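# Move the spare power supply from shelving to bench

## Task

Take the spare power supply (a slim steel box with a circular fan on one end and gold contacts on the other) off the parts shelving and put it on the work bench. When finished, no box may be lying on the floor. The gripper must have released it and the robot must have backed away. The robot must not have fallen or be left leaning, or the task fails. The box must stay on the bench by itself, not because the robot holds it.

## Robot and tools

Robot: a Hello Robot Stretch 3 with one arm. A two-wheel base (0.33 m long, 0.34 m wide) drives forward/back and turns in place about the point midway between the drive wheels, 0.05 m behind the front edge; it cannot slide sideways. A lift carries a telescoping arm up a mast; the arm reaches out to the robot's right, so to shift the gripper fore/aft you drive the base. A wrist (yaw, pitch, roll) holds a two-finger gripper. A pan/tilt head carries head_camera (896x504) and nav_camera (672x504 fisheye); wrist_camera (644x364) rides on the gripper.

Frames: the base frame has its origin on the floor between the drive wheels, x forward, y left, z up. hand_pose is reported in it, located where the closed fingertips meet; with all wrist joints at 0 its x axis points up, y back along the arm toward the mast, z toward the rear. The odometry frame is the base frame as it was at scene start; heading runs -3.142 to 3.142, left positive.

execute_actions takes "actions", a list run in order (empty list = just report). Each action may have "robot", "steps" (1 to 450 control steps at 30 per second; default 1) and "until" (only together with steps; ends the action early once all its conditions hold). {"steps": n} alone waits. "robot" is one command object, {"stop": true} (brakes everything, clears the queue), or a list of up to 8 items run one after another, each a command or {"pause_s": s} with s at most 15.
A command may hold:
- "base": exactly one key. translate_m = relative distance in metres from where the base is when the command begins, forward positive, |value| at most 1. rotate_rad = relative turn in radians, counter-clockwise (left) positive, |value| at most 3.2.
- "joints": absolute targets by name; unnamed joints keep their goals. lift_m 0 to 1.1 (arm height); arm_m 0 to 0.52 (extension); wrist_yaw_rad -1.345 to 4.42 (0 along the arm, positive toward the front, 3.0 folded over the base); wrist_pitch_rad -1.57 to 0.451 (0 level, negative tips fingers down); wrist_roll_rad -2.911 to 2.911 (0 fingers side by side, level); gripper_m -0.089 to 0.179 (bigger = wider; the actual fingertip gap is smaller by about 0.007 near closed and 0.025 fully open, zero below 0.007); head_pan_rad -3.953 to 1.73 (0 ahead, positive left, -1.57 faces along the arm); head_tilt_rad -1.53 to 0.419 (negative down).
- "contact_limits": {"arm_m": effort %} from 1 to 100; arm_m halts with contact_stop when its effort reaches that level (negative when retracting). Lasts until arm_m's next command.
Base and joint motions start together and keep running across later actions and during your thinking. A new command overrides at once and discards an older queue's remainder. Queue items advance only after the previous item ends "done" (or off_target for base or gripper); otherwise the rest is dropped. Any invalid or out-of-range value rejects the whole call.

until: {"robot": {"status": "ended"}} waits until nothing reads moving and no queue runs. You may instead compare fields: e.g. {"lift_m": [">", 0.3], "base_status": ["!=", "moving"]}; numbers use =, !=, <, <=, >, >= on printed values (three decimals, four for translate_m/rotate_rad). {"any": {"status": "ended"}} fires when any one motion or queue finishes. Don't wait for exact equality; "done" means within tolerance.

zoom_image: "camera" (head_camera, nav_camera or wrist_camera) and "region" [x0, y0, x1, y1] in that camera's pixels from the top-left, at most 504 by 504; gives a sharper crop of the latest image.

finished_scene: "scene" = the current scene number. Call only after all motion has ended; the result reports success.

Result lines: base_status shows progress (distance done of goal); joint_goals, joint_status per joint (moving, done, off_target, contact_stop, time_out, stopped, not_commanded, torque_fault); measured_speeds; refusals, queue, queue_left; on_its_own appears when the robot changed a goal itself, a joint is slack or its servo is off, a motor strains at rest, or base_tilt drifts 3 degrees or more. refused:/dropped: lines count actions and commands from 0. lidar_m: 12 ranges, 30-degree sectors, first straight ahead then counter-clockwise, in a plane 0.17 m up (sees legs, not tabletops). wrist_depth_mm / head_depth_mm: 7x7 median depths. motor_effort in % with peak in brackets. base_tilt in degrees, forward/right positive. Each image set comes at the end of a call.

Practical rules:
- Fast driving (0.30 m/s, 1.9 rad/s) needs lift_m below 0.30, arm_m below 0.03 and wrist_yaw_rad above 2.54; otherwise 0.10 m/s and 0.63 rad/s.
- Fold or unfold the wrist only with lift_m 0.32 to 0.95, wrist_pitch_rad -0.4, roll near 0; once folded, lift may drop to 0.25. If yaw goes below -0.4, keep pitch at -0.5 or lower.
- Grip by commanding gripper_m below the box's width; release by going at least 0.02 above where the pads touched. Neither reading nor done proves a grasp; check the cameras. Over-squeezing triggers a stall guard and can let the box slip.
- Avoid tipping: don't push rigid things with the gripper above about 0.45 m, don't push again after a contact_stop, don't drive while gripping something fixed. If the base snags or leans, reverse the last move in small steps, free the gripper, lower lift to about 0.2.
- Lift/arm contact_stop leaves the joint slack until recommanded. Wrist servos can shut off for 10 s after hard loads; wait with steps.
- Loose objects may get nudged occasionally. Don't drop, slam or shove things, and leave every box off the floor.

Each tool is called after "Call:" as a command line: name --argument value for each argument, lists and objects as JSON in quotes; but a table of rows of numbers goes row by row, as --pt "numbers of a row", without its own name.

## Session

Call:
execute_actions --actions '[]'

Scene clock: 0.00 s.
robot.base_odometry: x=+0.000 y=+0.000 heading=+0.000 (m, m, rad; robot's odometry frame)
robot.turned_by_wheels: +0.000 (rad since the last result)
robot.turned_by_imu: +0.000 (rad since the last result)
robot.base_tilt: forward=+2.5 right=+1.9 (deg)
robot.lidar_m: 2.41 1.23 1.25 2.51 2.52 2.09 1.43 1.32 1.14 1.16 2.27 1.94
robot.head_depth_mm: 1976 2466 2433 2470 2520 2377 2006 / 1957 2698 2680 2768 2840 2625 2031 / 1760 2995 3091 3102 3130 2998 2052 / 1931 2850 2948 2931 2922 2859 2065 / 1915 2664 2728 2722 2726 2683 2090 / 1906 2473 2547 2520 2527 2485 1918 / 1712 1178 1176 1170 1165 1169 1171
robot.base_status: not_commanded
robot.joint_positions: lift_m=+0.319 arm_m=+0.003 wrist_yaw_rad=+2.831 wrist_pitch_rad=-0.321 wrist_roll_rad=+0.016 gripper_m=+0.037 head_pan_rad=-0.006 head_tilt_rad=+0.003
robot.joint_goals: lift_m=+0.319 arm_m=+0.003 wrist_yaw_rad=+2.831 wrist_pitch_rad=-0.321 wrist_roll_rad=+0.016 gripper_m=+0.037 head_pan_rad=-0.006 head_tilt_rad=+0.003
robot.joint_status: lift_m=not_commanded arm_m=not_commanded wrist_yaw_rad=not_commanded wrist_pitch_rad=not_commanded wrist_roll_rad=not_commanded gripper_m=not_commanded head_pan_rad=not_commanded head_tilt_rad=not_commanded
robot.measured_speeds: translate_m=+0.000 rotate_rad=+0.000 lift_m=+0.000 arm_m=+0.000 wrist_yaw_rad=+0.000 wrist_pitch_rad=+0.000 wrist_roll_rad=+0.000 head_pan_rad=+0.000 head_tilt_rad=+0.000
robot: refusals=0 queue=idle queue_left=0
robot.motor_effort: left_wheel=-1 right_wheel=-1 lift_m=+20 arm_m=-1 wrist_yaw_rad=+1 wrist_pitch_rad=+7 wrist_roll_rad=+1 gripper_m=-1 head_pan_rad=+1 head_tilt_rad=+1 (%)
robot.hand_pose: x=+0.0507 y=+0.0764 z=+0.3541 quat_wxyz=(+0.220, +0.712, +0.002, +0.667) (m; robot's base frame)
robot.wrist_depth_mm: - - - - - - 952 / - - - - - - 973 / - - - - - - - / - 896 909 898 900 900 895 / 703 706 735 722 750 715 725 / 592 - 598 606 - 600 597 / 502 - 527 507 515 508 521
pictures: head_camera (sideways: a quarter turn clockwise sets it upright), nav_camera (sideways: a quarter turn counterclockwise sets it upright), wrist_camera
Images, in order (width x height): head_camera 896x504, nav_camera 672x504, wrist_camera 644x364.

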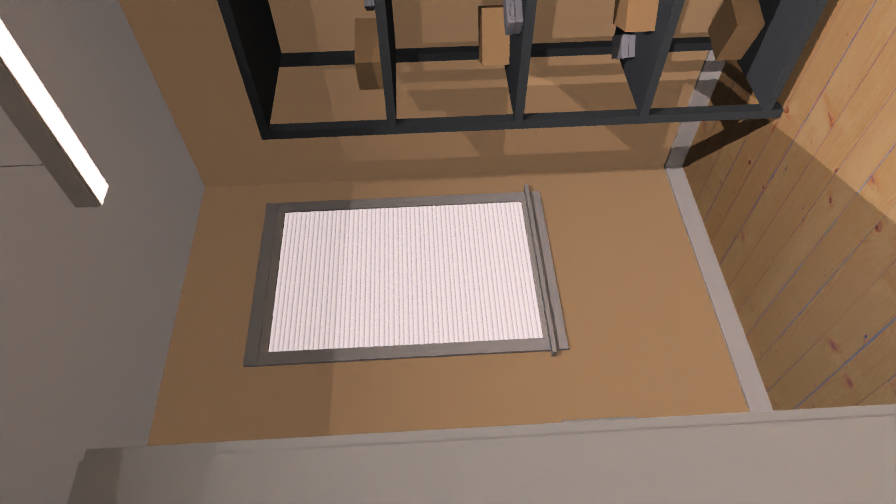

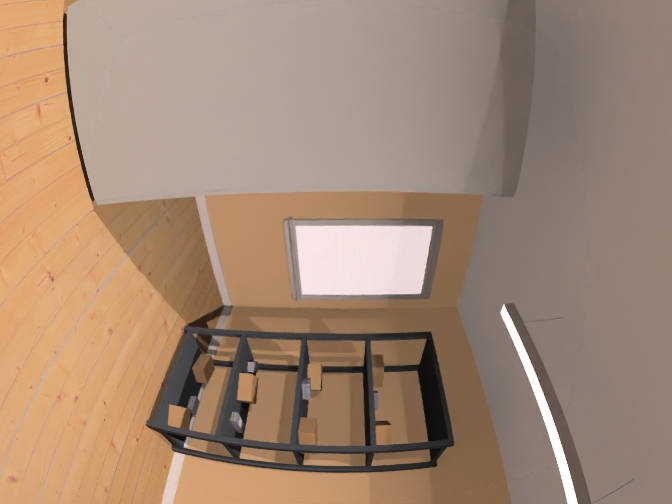

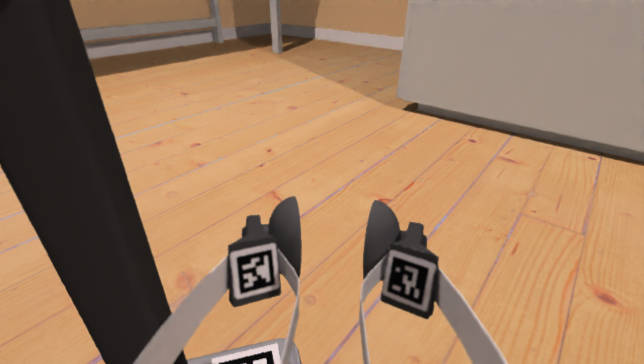

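Call:
execute_actions --actions '[{"robot":{"joints":{"head_pan_rad":-0.42,"head_tilt_rad":-0.25,"lift_m":0.28}},"steps":60,"until":{"robot":{"status":"ended"}}}]'

Call:
execute_actions --actions '[{"robot":{"joints":{"head_pan_rad":1.7,"head_tilt_rad":-0.3}},"steps":90,"until":{"robot":{"status":"ended"}}}]'

Scene clock: 5.03 s.
robot.base_odometry: x=+0.000 y=+0.000 heading=+0.000 (m, m, rad; robot's odometry frame)
robot.turned_by_wheels: +0.000 (rad since the last result)
robot.turned_by_imu: +0.000 (rad since the last result)
robot.base_tilt: forward=+2.5 right=+1.9 (deg)
robot.lidar_m: 2.42 1.23 1.25 2.50 2.51 2.09 1.42 1.32 1.14 1.16 2.27 1.94
robot.head_depth_mm: 1924 1997 2096 2202 2303 1913 1492 / 1998 2075 2169 2318 2405 1932 1503 / 2020 2115 1964 2418 2271 1933 1513 / 2160 2319 2420 2552 2601 1953 1531 / 2286 2426 2539 2742 2582 1973 1531 / 2450 2610 2785 3060 2677 1992 1537 / 2697 2810 2917 3052 2844 2020 1541
robot.base_status: not_commanded
robot.joint_positions: lift_m=+0.280 arm_m=+0.003 wrist_yaw_rad=+2.831 wrist_pitch_rad=-0.321 wrist_roll_rad=+0.016 gripper_m=+0.037 head_pan_rad=-0.413 head_tilt_rad=-0.247
robot.joint_goals: lift_m=+0.280 arm_m=+0.003 wrist_yaw_rad=+2.831 wrist_pitch_rad=-0.321 wrist_roll_rad=+0.016 gripper_m=+0.037 head_pan_rad=-0.420 head_tilt_rad=-0.250
robot.joint_status: lift_m=done arm_m=not_commanded wrist_yaw_rad=not_commanded wrist_pitch_rad=not_commanded wrist_roll_rad=not_commanded gripper_m=not_commanded head_pan_rad=done head_tilt_rad=done
robot.measured_speeds: translate_m=+0.000 rotate_rad=+0.000 lift_m=+0.000 arm_m=+0.000 wrist_yaw_rad=+0.000 wrist_pitch_rad=+0.000 wrist_roll_rad=+0.000 head_pan_rad=+0.000 head_tilt_rad=+0.000
robot: refusals=0 queue=done queue_left=0
robot.motor_effort: left_wheel=-1(1) right_wheel=-1(0) lift_m=+18(21) arm_m=-1(1) wrist_yaw_rad=+1(1) wrist_pitch_rad=+7(7) wrist_roll_rad=+1(0) gripper_m=+0(0) head_pan_rad=-3(30) head_tilt_rad=-1(10) (%)
robot.hand_pose: x=+0.0507 y=+0.0763 z=+0.3150 quat_wxyz=(+0.220, +0.712, +0.002, +0.667) (m; robot's base frame)
robot.wrist_depth_mm: - - - - - - 930 / - - - - - - 965 / - - - - - - 997 / - 829 826 825 827 829 843 / 625 653 683 658 686 660 660 / 532 - 540 540 - 541 550 / 461 - - 460 472 467 469
pictures: head_camera (sideways: a quarter turn clockwise sets it upright), nav_camera (sideways: a quarter turn counterclockwise sets it upright), wrist_camera
Images, in order (width x height): head_camera 896x504, nav_camera 672x504, wrist_camera 644x364.

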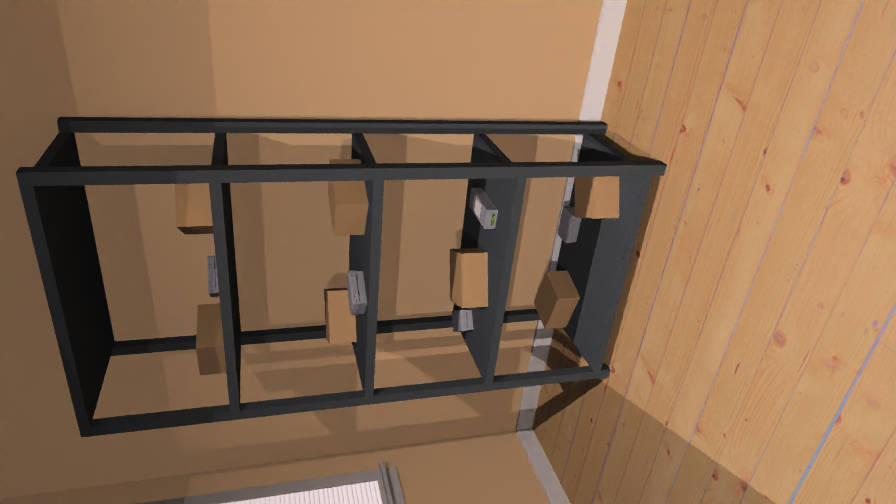

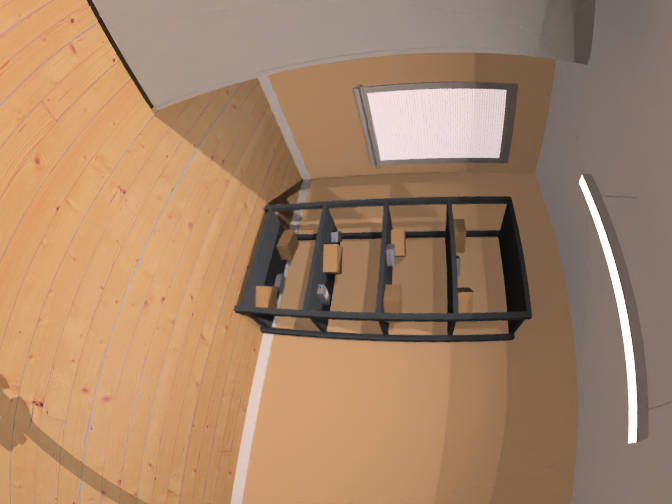

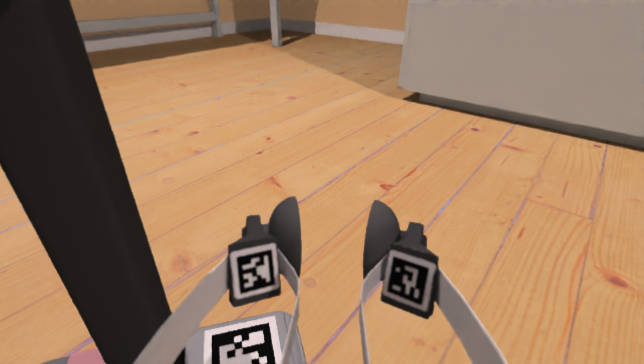

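Scene clock: 6.57 s.
robot.base_odometry: x=+0.000 y=+0.000 heading=+0.000 (m, m, rad; robot's odometry frame)
robot.turned_by_wheels: +0.000 (rad since the last result)
robot.turned_by_imu: +0.000 (rad since the last result)
robot.base_tilt: forward=+2.5 right=+1.8 (deg)
robot.lidar_m: 2.41 1.23 1.25 2.50 2.50 2.09 1.42 1.32 1.14 1.16 2.27 1.93
robot.head_depth_mm: 2747 2828 2991 3077 2421 1801 1432 / 2790 2949 3045 3230 2427 1803 1435 / 2608 2763 2701 3091 2500 1830 1440 / 2459 2610 2632 2912 2544 1835 1448 / 2329 2467 2521 2759 2538 1864 1463 / 2229 2324 2385 2575 2450 1863 1493 / 2122 2215 2297 1737 2460 - -
robot.base_status: not_commanded
robot.joint_positions: lift_m=+0.280 arm_m=+0.003 wrist_yaw_rad=+2.831 wrist_pitch_rad=-0.321 wrist_roll_rad=+0.016 gripper_m=+0.037 head_pan_rad=+1.693 head_tilt_rad=-0.296
robot.joint_goals: lift_m=+0.280 arm_m=+0.003 wrist_yaw_rad=+2.831 wrist_pitch_rad=-0.321 wrist_roll_rad=+0.016 gripper_m=+0.037 head_pan_rad=+1.700 head_tilt_rad=-0.300
robot.joint_status: lift_m=done arm_m=not_commanded wrist_yaw_rad=not_commanded wrist_pitch_rad=not_commanded wrist_roll_rad=not_commanded gripper_m=not_commanded head_pan_rad=done head_tilt_rad=done
robot.measured_speeds: translate_m=+0.000 rotate_rad=+0.000 lift_m=+0.000 arm_m=+0.000 wrist_yaw_rad=+0.000 wrist_pitch_rad=+0.000 wrist_roll_rad=+0.000 head_pan_rad=+0.000 head_tilt_rad=+0.000
robot: refusals=0 queue=done queue_left=0
robot.motor_effort: left_wheel=-1(1) right_wheel=-2(1) lift_m=+18(18) arm_m=-1(1) wrist_yaw_rad=+1(0) wrist_pitch_rad=+7(7) wrist_roll_rad=+1(1) gripper_m=+0(0) head_pan_rad=+4(43) head_tilt_rad=-2(7) (%)
robot.hand_pose: x=+0.0507 y=+0.0763 z=+0.3150 quat_wxyz=(+0.220, +0.712, +0.002, +0.667) (m; robot's base frame)
robot.wrist_depth_mm: - - - - - - 930 / - - - - - - 948 / - - - - - - - / - 836 829 823 831 845 835 / 618 646 683 655 677 675 650 / 537 - 535 540 - 545 550 / 465 - - 461 467 468 467
pictures: head_camera (sideways: a quarter turn clockwise sets it upright), nav_camera (sideways: a quarter turn counterclockwise sets it upright), wrist_camera
Images, in order (width x height): head_camera 896x504, nav_camera 672x504, wrist_camera 644x364.

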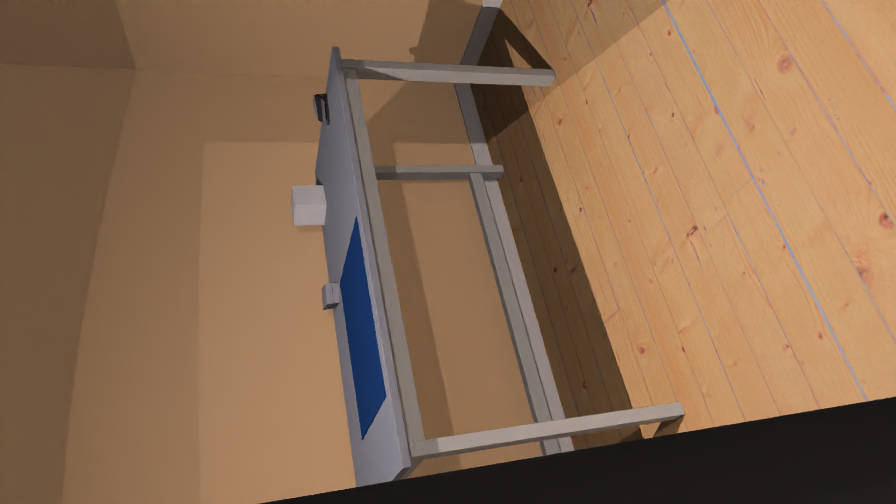

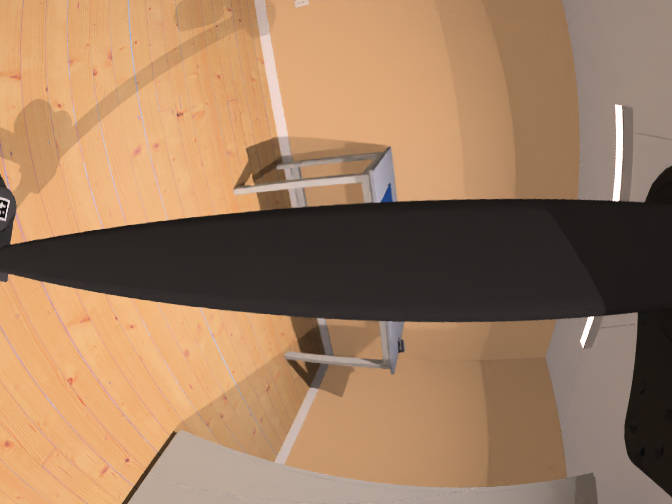

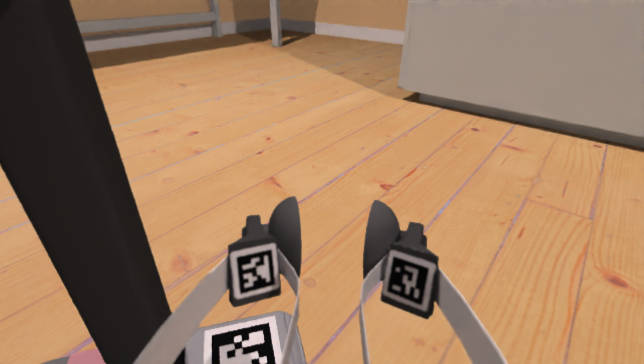

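Call:
execute_actions --actions '[{"robot":[{"base":{"rotate_rad":-0.223},"joints":{"head_pan_rad":-1.57,"head_tilt_rad":-0.75}},{"base":{"translate_m":1.0}},{"base":{"translate_m":0.59}},{"base":{"rotate_rad":0.873}},{"joints":{"lift_m":0.4,"wrist_pitch_rad":-0.4,"wrist_roll_rad":0}},{"joints":{"lift_m":0.62,"wrist_yaw_rad":0.0,"gripper_m":0.15}}],"steps":450,"until":{"robot":{"status":"ended"}}},{"steps":300,"until":{"robot":{"status":"ended"}}}]'

Scene clock: 31.70 s.
robot.base_odometry: x=+1.551 y=-0.351 heading=+0.650 (m, m, rad; robot's odometry frame)
robot.turned_by_wheels: +0.650 (rad since the last result)
robot.turned_by_imu: +0.655 (rad since the last result)
robot.base_tilt: forward=+2.5 right=+1.9 (deg)
robot.lidar_m: 1.41 1.00 0.75 0.78 3.32 2.01 1.94 1.48 0.63 0.65 0.81 0.81
robot.head_depth_mm: 826 656 1179 1339 937 1256 1156 / 695 600 1145 1057 943 1232 1172 / 846 614 1179 1031 950 1239 - / 883 677 1184 1070 956 1249 1133 / 891 719 1185 978 966 1239 1128 / 892 634 1185 941 967 1253 1140 / 902 609 1191 1059 977 1255 1145
robot.base_status: done (rotate_rad +0.8728 of +0.8730)
robot.joint_positions: lift_m=+0.620 arm_m=+0.003 wrist_yaw_rad=+0.004 wrist_pitch_rad=-0.415 wrist_roll_rad=+0.003 gripper_m=+0.150 head_pan_rad=-1.563 head_tilt_rad=-0.741
robot.joint_goals: lift_m=+0.620 arm_m=+0.003 wrist_yaw_rad=+0.000 wrist_pitch_rad=-0.400 wrist_roll_rad=+0.000 gripper_m=+0.150 head_pan_rad=-1.570 head_tilt_rad=-0.750
robot.joint_status: lift_m=done arm_m=not_commanded wrist_yaw_rad=done wrist_pitch_rad=done wrist_roll_rad=done gripper_m=done head_pan_rad=done head_tilt_rad=done
robot.measured_speeds: translate_m=+0.000 rotate_rad=+0.000 lift_m=+0.000 arm_m=+0.000 wrist_yaw_rad=+0.000 wrist_pitch_rad=+0.000 wrist_roll_rad=+0.000 head_pan_rad=+0.000 head_tilt_rad=+0.000
robot: refusals=0 queue=done queue_left=0
robot.motor_effort: left_wheel=-3(11) right_wheel=+1(5) lift_m=+22(22) arm_m=-1(1) wrist_yaw_rad=-3(5) wrist_pitch_rad=+6(7) wrist_roll_rad=-2(4) gripper_m=+0(81) head_pan_rad=-3(42) head_tilt_rad=-3(21) (%)
robot.hand_pose: x=-0.0207 y=-0.3727 z=+0.6333 quat_wxyz=(+0.691, +0.147, -0.693, -0.145) (m; robot's base frame)
robot.wrist_depth_mm: 783 506 753 766 748 708 714 / 553 435 476 580 594 783 332 / 446 446 464 461 462 497 346 / - 408 398 401 391 384 389 / - 847 915 921 980 - - / 913 - 816 762 742 896 927 / 692 704 705 707 706 774 794
pictures: head_camera (sideways: a quarter turn clockwise sets it upright), nav_camera (sideways: a quarter turn counterclockwise sets it upright), wrist_camera
Images, in order (width x height): head_camera 896x504, nav_camera 672x504, wrist_camera 644x364.

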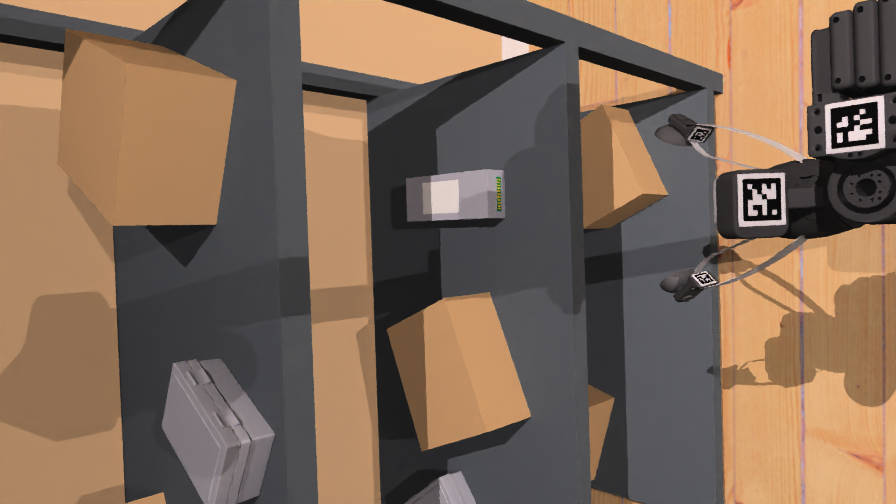

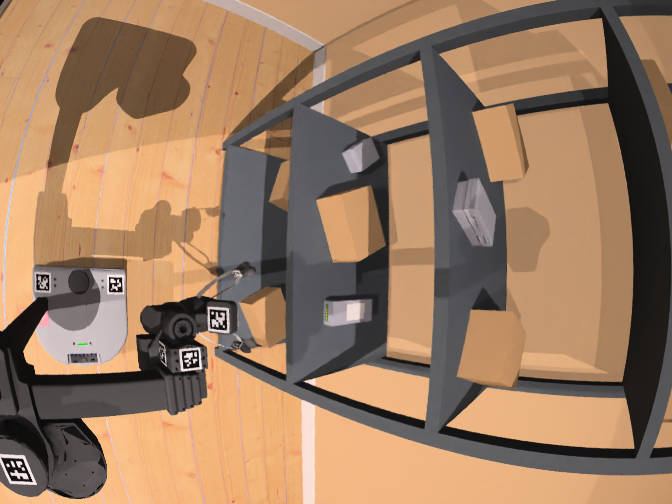

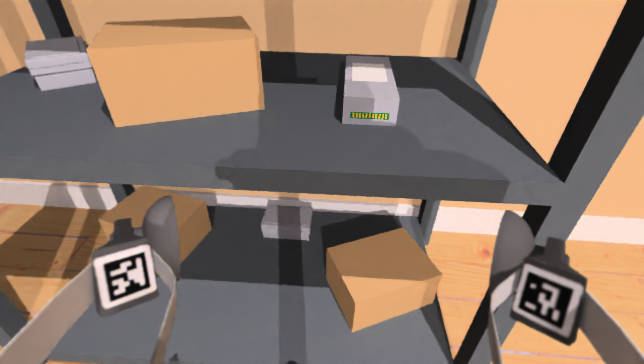

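Call:
execute_actions --actions '[{"robot":{"base":{"translate_m":-0.05},"joints":{"lift_m":0.64,"arm_m":0.28,"gripper_m":0.17}},"steps":300,"until":{"robot":{"status":"ended"}}}]'

Scene clock: 44.37 s.
robot.base_odometry: x=+1.511 y=-0.382 heading=+0.650 (m, m, rad; robot's odometry frame)
robot.turned_by_wheels: +0.000 (rad since the last result)
robot.turned_by_imu: -0.001 (rad since the last result)
robot.base_tilt: forward=+2.5 right=+1.9 (deg)
robot.lidar_m: 1.46 1.01 0.76 0.98 3.25 1.96 1.89 1.48 0.61 0.65 0.89 0.85
robot.head_depth_mm: 878 962 638 770 1433 1303 - / 825 633 1147 1297 - 1234 1103 / 706 605 1184 1097 1244 1242 1123 / 863 628 1190 1068 1221 1238 1132 / 897 718 1192 1046 958 1250 1138 / 894 690 1186 962 966 1254 1143 / 894 617 1179 1005 972 1258 1150
robot.base_status: done (translate_m -0.0500 of -0.0500)
robot.joint_positions: lift_m=+0.640 arm_m=+0.280 wrist_yaw_rad=+0.002 wrist_pitch_rad=-0.415 wrist_roll_rad=+0.003 gripper_m=+0.170 head_pan_rad=-1.563 head_tilt_rad=-0.741
robot.joint_goals: lift_m=+0.640 arm_m=+0.280 wrist_yaw_rad=+0.000 wrist_pitch_rad=-0.400 wrist_roll_rad=+0.000 gripper_m=+0.170 head_pan_rad=-1.570 head_tilt_rad=-0.750
robot.joint_status: lift_m=done arm_m=done wrist_yaw_rad=done wrist_pitch_rad=done wrist_roll_rad=done gripper_m=done head_pan_rad=done head_tilt_rad=done
robot.measured_speeds: translate_m=+0.000 rotate_rad=+0.000 lift_m=+0.000 arm_m=+0.000 wrist_yaw_rad=+0.000 wrist_pitch_rad=+0.000 wrist_roll_rad=+0.000 head_pan_rad=+0.000 head_tilt_rad=+0.000
robot: refusals=0 queue=done queue_left=0
robot.motor_effort: left_wheel=-3(7) right_wheel=+2(2) lift_m=+21(21) arm_m=+2(2) wrist_yaw_rad=-3(4) wrist_pitch_rad=+7(7) wrist_roll_rad=-1(2) gripper_m=+1(76) head_pan_rad=-3(3) head_tilt_rad=-3(3) (%)
robot.hand_pose: x=-0.0210 y=-0.6495 z=+0.6533 quat_wxyz=(+0.691, +0.146, -0.693, -0.145) (m; robot's base frame)
robot.wrist_depth_mm: 530 525 515 500 491 451 475 / 581 571 557 548 532 508 514 / 282 354 497 504 508 554 560 / 242 316 391 332 398 604 616 / 257 321 329 274 330 333 689 / - 277 280 250 285 283 749 / 237 243 245 247 246 248 243
pictures: head_camera (sideways: a quarter turn clockwise sets it upright), nav_camera (sideways: a quarter turn counterclockwise sets it upright), wrist_camera
Images, in order (width x height): head_camera 896x504, nav_camera 672x504, wrist_camera 644x364.

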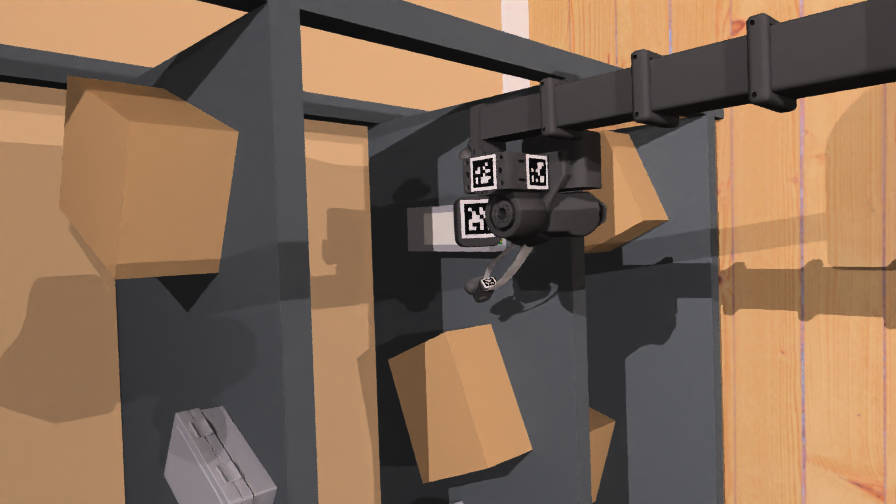

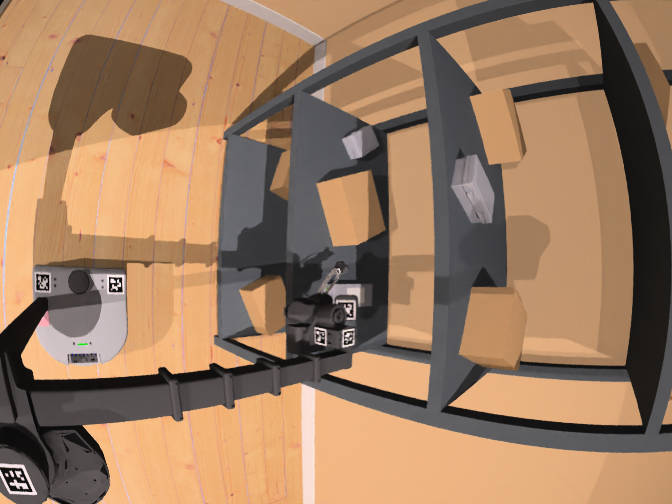

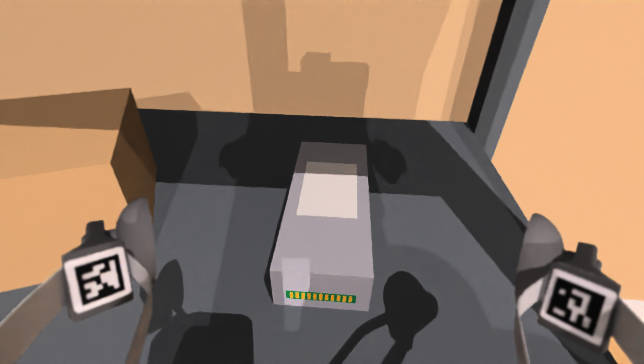

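Call:
execute_actions --actions '[{"robot":[{"base":{"translate_m":0.007},"joints":{"lift_m":0.6,"arm_m":0.42,"gripper_m":0.15}},{"joints":{"lift_m":0.56}}],"steps":300,"until":{"robot":{"status":"ended"}}}]'

Scene clock: 53.37 s.
robot.base_odometry: x=+1.516 y=-0.377 heading=+0.650 (m, m, rad; robot's odometry frame)
robot.turned_by_wheels: +0.000 (rad since the last result)
robot.turned_by_imu: -0.001 (rad since the last result)
robot.base_tilt: forward=+2.5 right=+1.9 (deg)
robot.lidar_m: 1.45 1.00 0.76 0.95 3.27 1.97 1.90 1.48 0.61 0.65 0.88 0.84
robot.head_depth_mm: 875 888 652 771 1424 1276 1136 / 828 615 1117 1156 934 - 1102 / 704 609 1185 1123 1209 1241 1129 / 860 632 1182 1081 959 1247 1133 / 896 715 1188 1015 962 1251 1135 / 895 690 1190 957 966 1251 1141 / 895 612 1185 1027 973 1259 1143
robot.base_status: done (translate_m +0.0070 of +0.0070)
robot.joint_positions: lift_m=+0.560 arm_m=+0.420 wrist_yaw_rad=+0.002 wrist_pitch_rad=-0.415 wrist_roll_rad=+0.003 gripper_m=+0.150 head_pan_rad=-1.563 head_tilt_rad=-0.741
robot.joint_goals: lift_m=+0.560 arm_m=+0.420 wrist_yaw_rad=+0.000 wrist_pitch_rad=-0.400 wrist_roll_rad=+0.000 gripper_m=+0.150 head_pan_rad=-1.570 head_tilt_rad=-0.750
robot.joint_status: lift_m=done arm_m=done wrist_yaw_rad=done wrist_pitch_rad=done wrist_roll_rad=done gripper_m=done head_pan_rad=done head_tilt_rad=done
robot.measured_speeds: translate_m=+0.000 rotate_rad=+0.000 lift_m=+0.000 arm_m=+0.000 wrist_yaw_rad=+0.000 wrist_pitch_rad=+0.000 wrist_roll_rad=+0.000 head_pan_rad=+0.000 head_tilt_rad=+0.000
robot: refusals=0 queue=done queue_left=0
robot.motor_effort: left_wheel=-3(6) right_wheel=+2(4) lift_m=+18(22) arm_m=+2(0) wrist_yaw_rad=-2(4) wrist_pitch_rad=+6(7) wrist_roll_rad=-2(2) gripper_m=+0(77) head_pan_rad=-3(3) head_tilt_rad=-3(3) (%)
robot.hand_pose: x=-0.0210 y=-0.7895 z=+0.5735 quat_wxyz=(+0.691, +0.146, -0.693, -0.145) (m; robot's base frame)
robot.wrist_depth_mm: 391 382 382 372 362 358 288 / 427 415 412 408 393 385 318 / 321 324 328 331 333 337 405 / 247 259 261 194 243 266 290 / 213 222 216 161 175 226 220 / 188 - 179 137 142 188 191 / 155 160 126 120 123 163 159
pictures: head_camera (sideways: a quarter turn clockwise sets it upright), nav_camera (sideways: a quarter turn counterclockwise sets it upright), wrist_camera
Images, in order (width x height): head_camera 896x504, nav_camera 672x504, wrist_camera 644x364.

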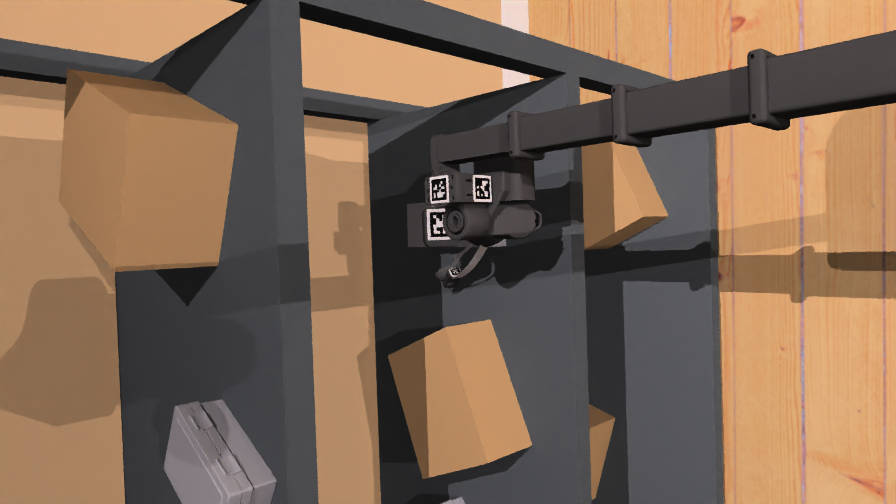

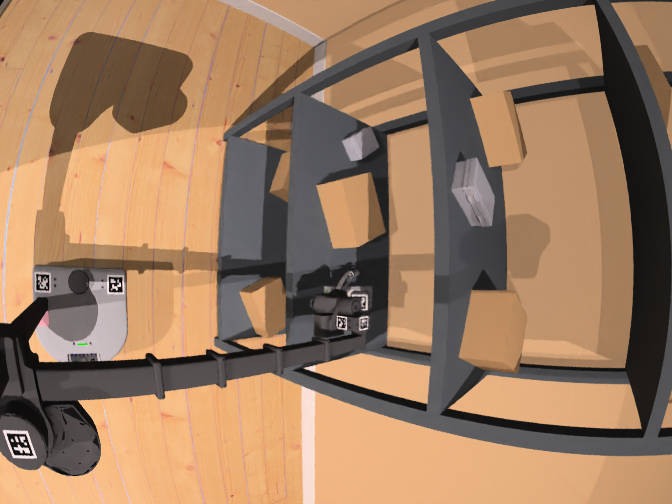

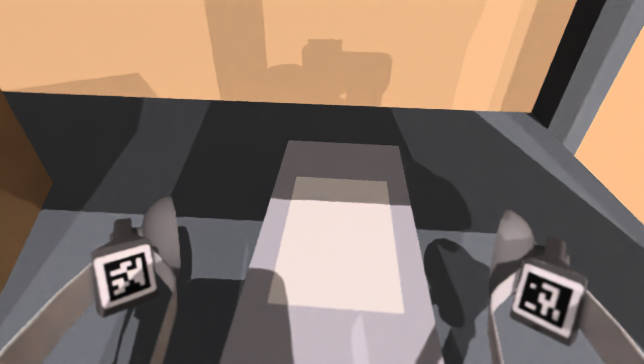

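Call:
execute_actions --actions '[{"robot":{"joints":{"lift_m":0.54,"gripper_m":0.10}},"steps":300,"until":{"robot":{"status":"ended"}}}]'

Scene clock: 57.43 s.
robot.base_odometry: x=+1.516 y=-0.377 heading=+0.650 (m, m, rad; robot's odometry frame)
robot.turned_by_wheels: +0.000 (rad since the last result)
robot.turned_by_imu: -0.001 (rad since the last result)
robot.base_tilt: forward=+2.5 right=+1.9 (deg)
robot.lidar_m: 1.45 1.00 0.76 0.95 3.25 1.97 1.89 1.48 0.61 0.65 0.88 0.84
robot.head_depth_mm: 876 887 651 770 1426 1272 1121 / 828 616 1122 1160 939 1235 1112 / 705 610 1186 1124 1232 1240 1117 / 865 633 1178 1074 958 1242 1131 / 891 718 1184 1011 959 1249 1139 / 895 692 1187 957 965 1260 1143 / 894 612 1187 1031 974 1260 1140
robot.base_status: done (translate_m +0.0070 of +0.0070)
robot.joint_positions: lift_m=+0.540 arm_m=+0.420 wrist_yaw_rad=-0.001 wrist_pitch_rad=-0.399 wrist_roll_rad=+0.003 gripper_m=+0.100 head_pan_rad=-1.563 head_tilt_rad=-0.741
robot.joint_goals: lift_m=+0.540 arm_m=+0.420 wrist_yaw_rad=+0.000 wrist_pitch_rad=-0.400 wrist_roll_rad=+0.000 gripper_m=+0.100 head_pan_rad=-1.570 head_tilt_rad=-0.750
robot.joint_status: lift_m=done arm_m=done wrist_yaw_rad=done wrist_pitch_rad=done wrist_roll_rad=done gripper_m=done head_pan_rad=done head_tilt_rad=done
robot.measured_speeds: translate_m=+0.000 rotate_rad=+0.000 lift_m=+0.000 arm_m=+0.000 wrist_yaw_rad=+0.000 wrist_pitch_rad=+0.000 wrist_roll_rad=+0.000 head_pan_rad=+0.000 head_tilt_rad=+0.000
robot: refusals=0 queue=done queue_left=0
robot.motor_effort: left_wheel=-5(5) right_wheel=+4(5) lift_m=+15(18) arm_m=+2(2) wrist_yaw_rad=+2(2) wrist_pitch_rad=+0(6) wrist_roll_rad=-2(1) gripper_m=-8(83) head_pan_rad=-3(3) head_tilt_rad=-3(3) (%)
robot.hand_pose: x=-0.0218 y=-0.7915 z=+0.5573 quat_wxyz=(+0.692, +0.140, -0.694, -0.141) (m; robot's base frame)
robot.wrist_depth_mm: 388 385 376 371 361 359 292 / 413 409 395 396 391 379 317 / 296 297 302 214 304 308 395 / 232 234 237 168 221 242 246 / 193 199 149 139 146 206 200 / 164 167 121 118 119 - 170 / - 144 104 103 103 145 149
pictures: head_camera (sideways: a quarter turn clockwise sets it upright), nav_camera (sideways: a quarter turn counterclockwise sets it upright), wrist_camera
Images, in order (width x height): head_camera 896x504, nav_camera 672x504, wrist_camera 644x364.

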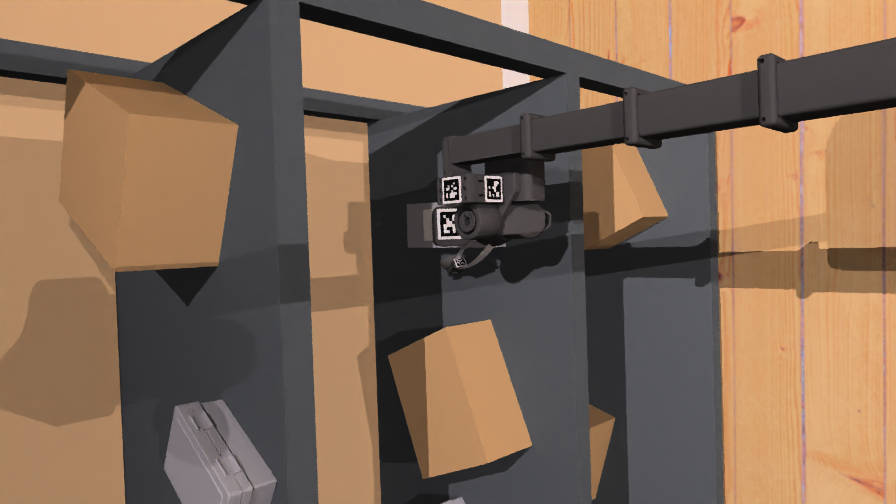

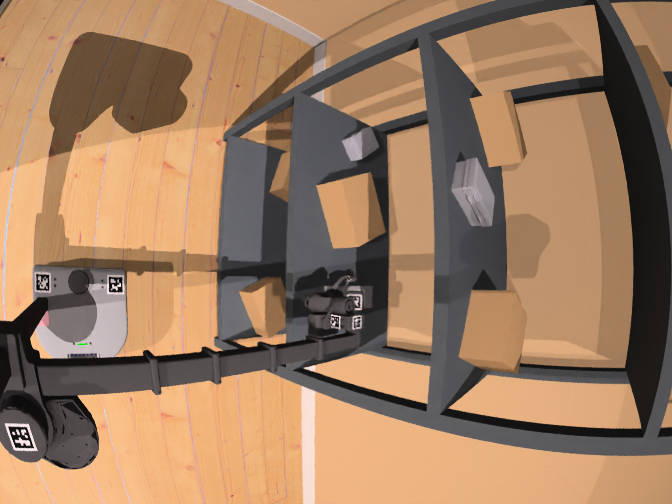

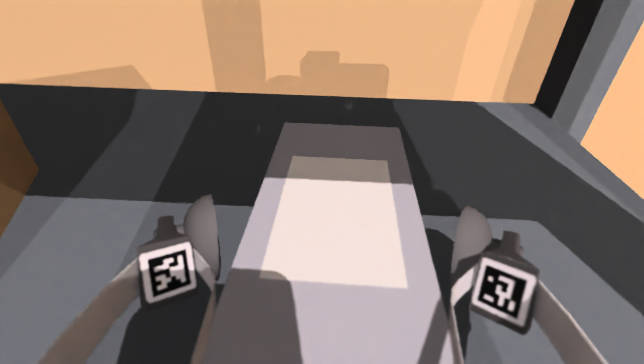

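Call:
execute_actions --actions '[{"robot":[{"joints":{"lift_m":0.635,"gripper_m":0.14}},{"joints":{"wrist_pitch_rad":-0.8,"arm_m":0.485}}],"steps":300,"until":{"robot":{"status":"ended"}}}]'

Scene clock: 66.87 s.
robot.base_odometry: x=+1.516 y=-0.377 heading=+0.650 (m, m, rad; robot's odometry frame)
robot.turned_by_wheels: +0.000 (rad since the last result)
robot.turned_by_imu: +0.000 (rad since the last result)
robot.base_tilt: forward=+2.5 right=+1.9 (deg)
robot.lidar_m: 1.45 1.00 0.76 0.95 3.25 1.96 1.89 1.48 0.61 0.65 0.88 0.84
robot.head_depth_mm: 873 888 653 770 1418 1309 - / 826 616 1096 1301 - 1232 1116 / 705 609 594 1001 951 1236 1128 / 862 632 1185 1039 952 1238 1133 / 895 718 1183 1011 967 1247 1133 / 896 690 1185 957 968 1256 1139 / 892 609 1184 1026 977 1250 1140
robot.base_status: done (translate_m +0.0070 of +0.0070)
robot.joint_positions: lift_m=+0.635 arm_m=+0.485 wrist_yaw_rad=-0.001 wrist_pitch_rad=-0.808 wrist_roll_rad=+0.003 gripper_m=+0.140 head_pan_rad=-1.563 head_tilt_rad=-0.741
robot.joint_goals: lift_m=+0.635 arm_m=+0.485 wrist_yaw_rad=+0.000 wrist_pitch_rad=-0.800 wrist_roll_rad=+0.000 gripper_m=+0.140 head_pan_rad=-1.570 head_tilt_rad=-0.750
robot.joint_status: lift_m=done arm_m=done wrist_yaw_rad=done wrist_pitch_rad=done wrist_roll_rad=done gripper_m=done head_pan_rad=done head_tilt_rad=done
robot.measured_speeds: translate_m=+0.000 rotate_rad=+0.000 lift_m=+0.000 arm_m=+0.000 wrist_yaw_rad=+0.000 wrist_pitch_rad=+0.000 wrist_roll_rad=+0.000 head_pan_rad=+0.000 head_tilt_rad=+0.000
robot: refusals=0 queue=done queue_left=0
robot.motor_effort: left_wheel=-3(5) right_wheel=+1(4) lift_m=+22(22) arm_m=+2(3) wrist_yaw_rad=+1(1) wrist_pitch_rad=+4(6) wrist_roll_rad=-1(2) gripper_m=+0(81) head_pan_rad=-3(3) head_tilt_rad=-3(3) (%)
robot.hand_pose: x=-0.0218 y=-0.7893 z=+0.5717 quat_wxyz=(+0.649, +0.277, -0.651, -0.279) (m; robot's base frame)
robot.wrist_depth_mm: 310 310 310 309 305 304 287 / 275 275 274 271 270 271 280 / 246 247 244 193 236 244 241 / 225 225 223 175 214 220 220 / 204 207 205 160 166 205 201 / 192 - 185 148 152 - 188 / 174 175 170 137 141 171 172
pictures: head_camera (sideways: a quarter turn clockwise sets it upright), nav_camera (sideways: a quarter turn counterclockwise sets it upright), wrist_camera
Images, in order (width x height): head_camera 896x504, nav_camera 672x504, wrist_camera 644x364.

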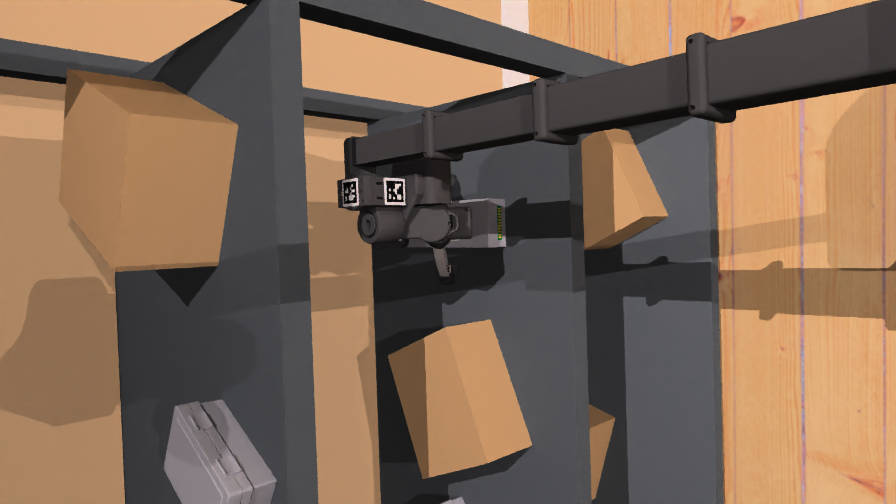

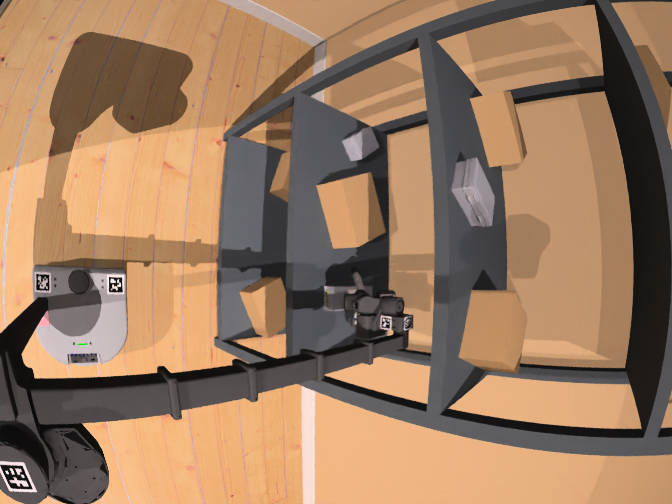

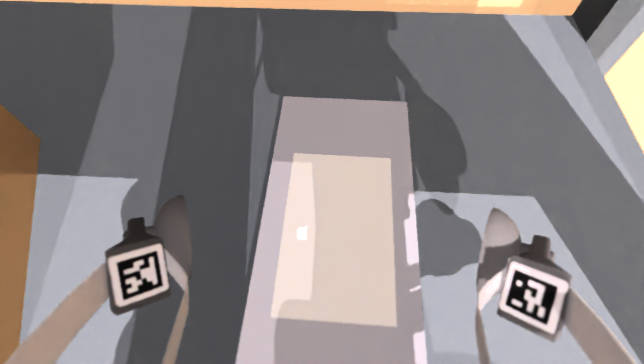

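Call:
execute_actions --actions '[{"robot":{"joints":{"lift_m":0.612,"gripper_m":0.10}},"steps":300,"until":{"robot":{"status":"ended"}}}]'

Scene clock: 75.43 s.
robot.base_odometry: x=+1.516 y=-0.377 heading=+0.650 (m, m, rad; robot's odometry frame)
robot.turned_by_wheels: +0.000 (rad since the last result)
robot.turned_by_imu: +0.000 (rad since the last result)
robot.base_tilt: forward=+2.5 right=+1.9 (deg)
robot.lidar_m: 1.45 1.01 0.76 0.95 3.26 1.97 1.89 1.48 0.61 0.65 0.88 0.84
robot.head_depth_mm: 874 887 651 770 1418 1300 1133 / 828 617 1118 1311 1100 1236 1117 / 705 609 595 988 951 1235 1125 / 864 632 1182 1043 955 1243 1128 / 897 715 1186 1015 960 1252 1131 / 897 691 1176 955 964 1265 1142 / 891 613 1189 1028 969 1256 1146
robot.base_status: done (translate_m +0.0070 of +0.0070)
robot.joint_positions: lift_m=+0.617 arm_m=+0.485 wrist_yaw_rad=+0.005 wrist_pitch_rad=-0.803 wrist_roll_rad=+0.003 gripper_m=+0.100 head_pan_rad=-1.563 head_tilt_rad=-0.741
robot.joint_goals: lift_m=+0.617 arm_m=+0.485 wrist_yaw_rad=+0.000 wrist_pitch_rad=-0.800 wrist_roll_rad=+0.000 gripper_m=+0.100 head_pan_rad=-1.570 head_tilt_rad=-0.750
robot.joint_status: lift_m=contact_stop arm_m=done wrist_yaw_rad=done wrist_pitch_rad=done wrist_roll_rad=done gripper_m=done head_pan_rad=done head_tilt_rad=done
robot.measured_speeds: translate_m=+0.000 rotate_rad=+0.000 lift_m=+0.001 arm_m=+0.000 wrist_yaw_rad=+0.000 wrist_pitch_rad=+0.000 wrist_roll_rad=+0.000 head_pan_rad=+0.000 head_tilt_rad=+0.000
robot: refusals=0 queue=dropped queue_left=0
robot.on_its_own: lift_m is slack since a contact_stop, until your next command for it (your +0.612 is given up)
robot.motor_effort: left_wheel=-2(3) right_wheel=+0(1) lift_m=+19(23) arm_m=+2(2) wrist_yaw_rad=-5(5) wrist_pitch_rad=+2(4) wrist_roll_rad=-1(1) gripper_m=-4(80) head_pan_rad=-3(3) head_tilt_rad=-3(3) (%)
robot.hand_pose: x=-0.0208 y=-0.7903 z=+0.5542 quat_wxyz=(+0.651, +0.278, -0.651, -0.275) (m; robot's base frame)
robot.wrist_depth_mm: 285 282 282 285 280 280 273 / 252 254 252 247 248 248 246 / 226 225 226 173 179 221 223 / 204 205 204 156 158 202 202 / 187 187 182 143 142 186 185 / 173 173 166 132 131 173 170 / 162 159 126 122 123 155 157
pictures: head_camera (sideways: a quarter turn clockwise sets it upright), nav_camera (sideways: a quarter turn counterclockwise sets it upright), wrist_camera
Images, in order (width x height): head_camera 896x504, nav_camera 672x504, wrist_camera 644x364.

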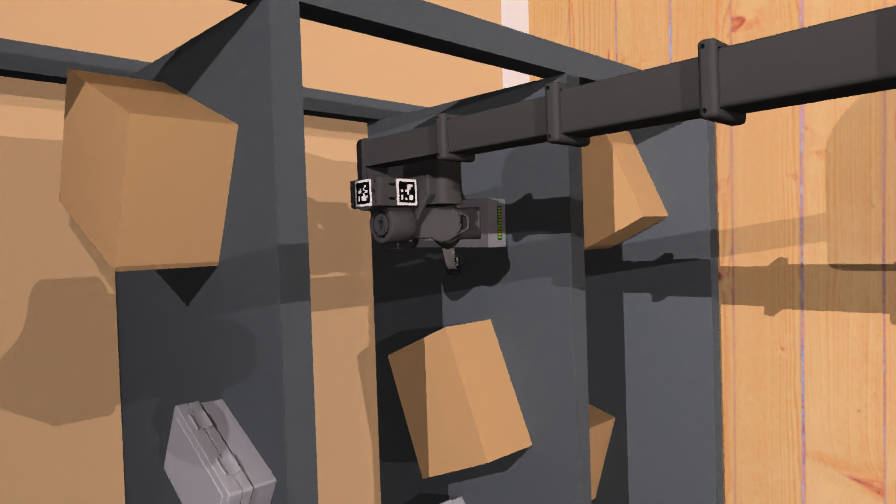

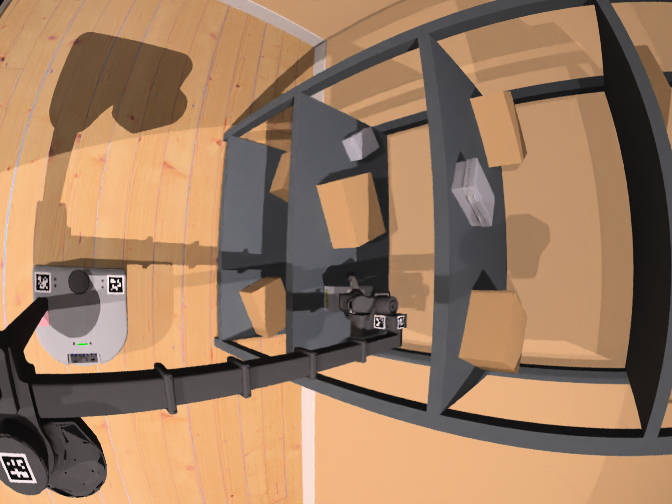

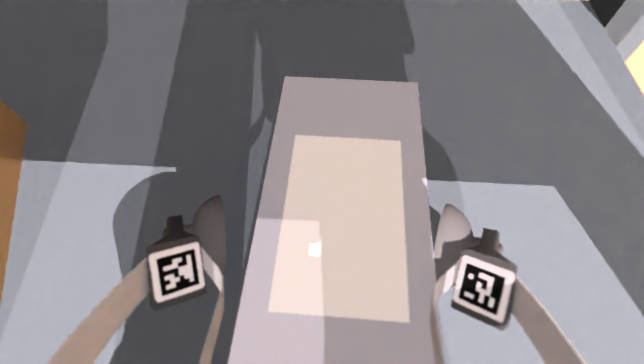

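Call:
execute_actions --actions '[{"robot":[{"joints":{"lift_m":0.622,"wrist_yaw_rad":-0.035}},{"joints":{"gripper_m":0.0}}],"steps":300,"until":{"robot":{"status":"ended"}}}]'

Scene clock: 79.77 s.
robot.base_odometry: x=+1.516 y=-0.377 heading=+0.650 (m, m, rad; robot's odometry frame)
robot.turned_by_wheels: +0.000 (rad since the last result)
robot.turned_by_imu: +0.000 (rad since the last result)
robot.base_tilt: forward=+2.5 right=+1.9 (deg)
robot.lidar_m: 1.45 1.00 0.76 0.95 3.24 1.96 1.89 1.48 0.61 0.65 0.88 0.84
robot.head_depth_mm: 877 887 651 768 1417 1305 1135 / 826 618 1117 1295 1101 1235 1116 / 703 607 592 989 950 1245 1124 / 865 631 1185 1043 957 1238 1127 / 895 716 1179 1014 963 1252 1134 / 890 687 1190 955 966 1250 1136 / 894 610 1186 1026 971 1258 1146
robot.base_status: done (translate_m +0.0070 of +0.0070)
robot.joint_positions: lift_m=+0.622 arm_m=+0.485 wrist_yaw_rad=-0.031 wrist_pitch_rad=-0.822 wrist_roll_rad=+0.003 gripper_m=+0.002 head_pan_rad=-1.563 head_tilt_rad=-0.741
robot.joint_goals: lift_m=+0.622 arm_m=+0.485 wrist_yaw_rad=-0.035 wrist_pitch_rad=-0.800 wrist_roll_rad=+0.000 gripper_m=+0.000 head_pan_rad=-1.570 head_tilt_rad=-0.750
robot.joint_status: lift_m=done arm_m=done wrist_yaw_rad=done wrist_pitch_rad=done wrist_roll_rad=done gripper_m=done head_pan_rad=done head_tilt_rad=done
robot.measured_speeds: translate_m=+0.000 rotate_rad=+0.000 lift_m=+0.000 arm_m=+0.000 wrist_yaw_rad=+0.000 wrist_pitch_rad=+0.000 wrist_roll_rad=+0.000 head_pan_rad=+0.000 head_tilt_rad=+0.000
robot: refusals=0 queue=done queue_left=0
robot.motor_effort: left_wheel=-2(3) right_wheel=+1(3) lift_m=+22(24) arm_m=+1(2) wrist_yaw_rad=-4(14) wrist_pitch_rad=+9(10) wrist_roll_rad=-1(1) gripper_m=-38(100) head_pan_rad=-3(3) head_tilt_rad=-3(3) (%)
robot.hand_pose: x=-0.0265 y=-0.7865 z=+0.5565 quat_wxyz=(+0.643, +0.272, -0.653, -0.293) (m; robot's base frame)
robot.wrist_depth_mm: 281 278 277 276 276 276 278 / 249 249 247 247 246 244 248 / 226 224 223 172 213 221 220 / 205 204 200 156 162 202 201 / 188 188 146 143 145 186 185 / 174 174 133 132 132 173 170 / 162 161 142 123 125 160 159
pictures: head_camera (sideways: a quarter turn clockwise sets it upright), nav_camera (sideways: a quarter turn counterclockwise sets it upright), wrist_camera
Images, in order (width x height): head_camera 896x504, nav_camera 672x504, wrist_camera 644x364.

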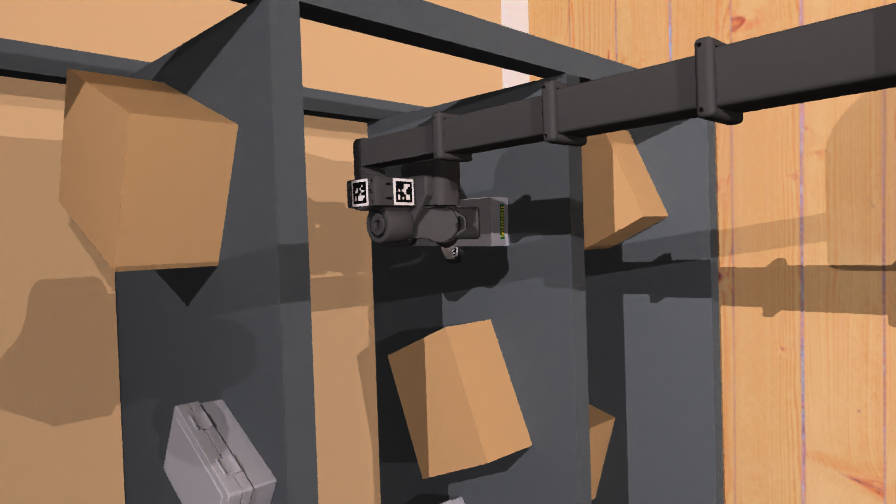

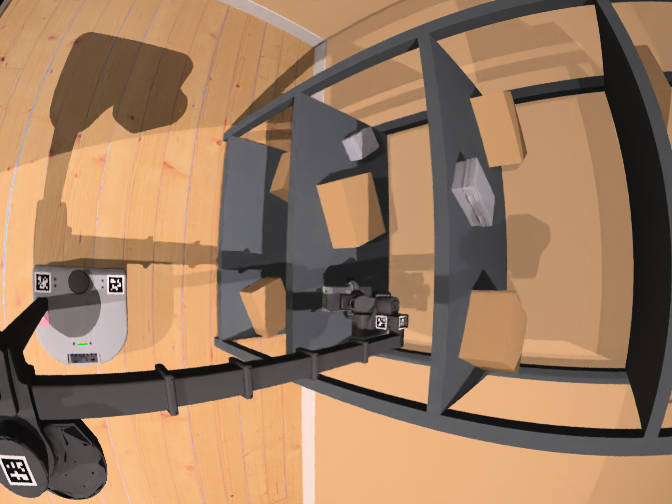

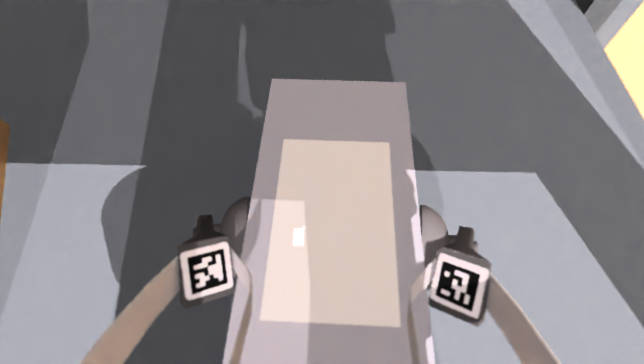

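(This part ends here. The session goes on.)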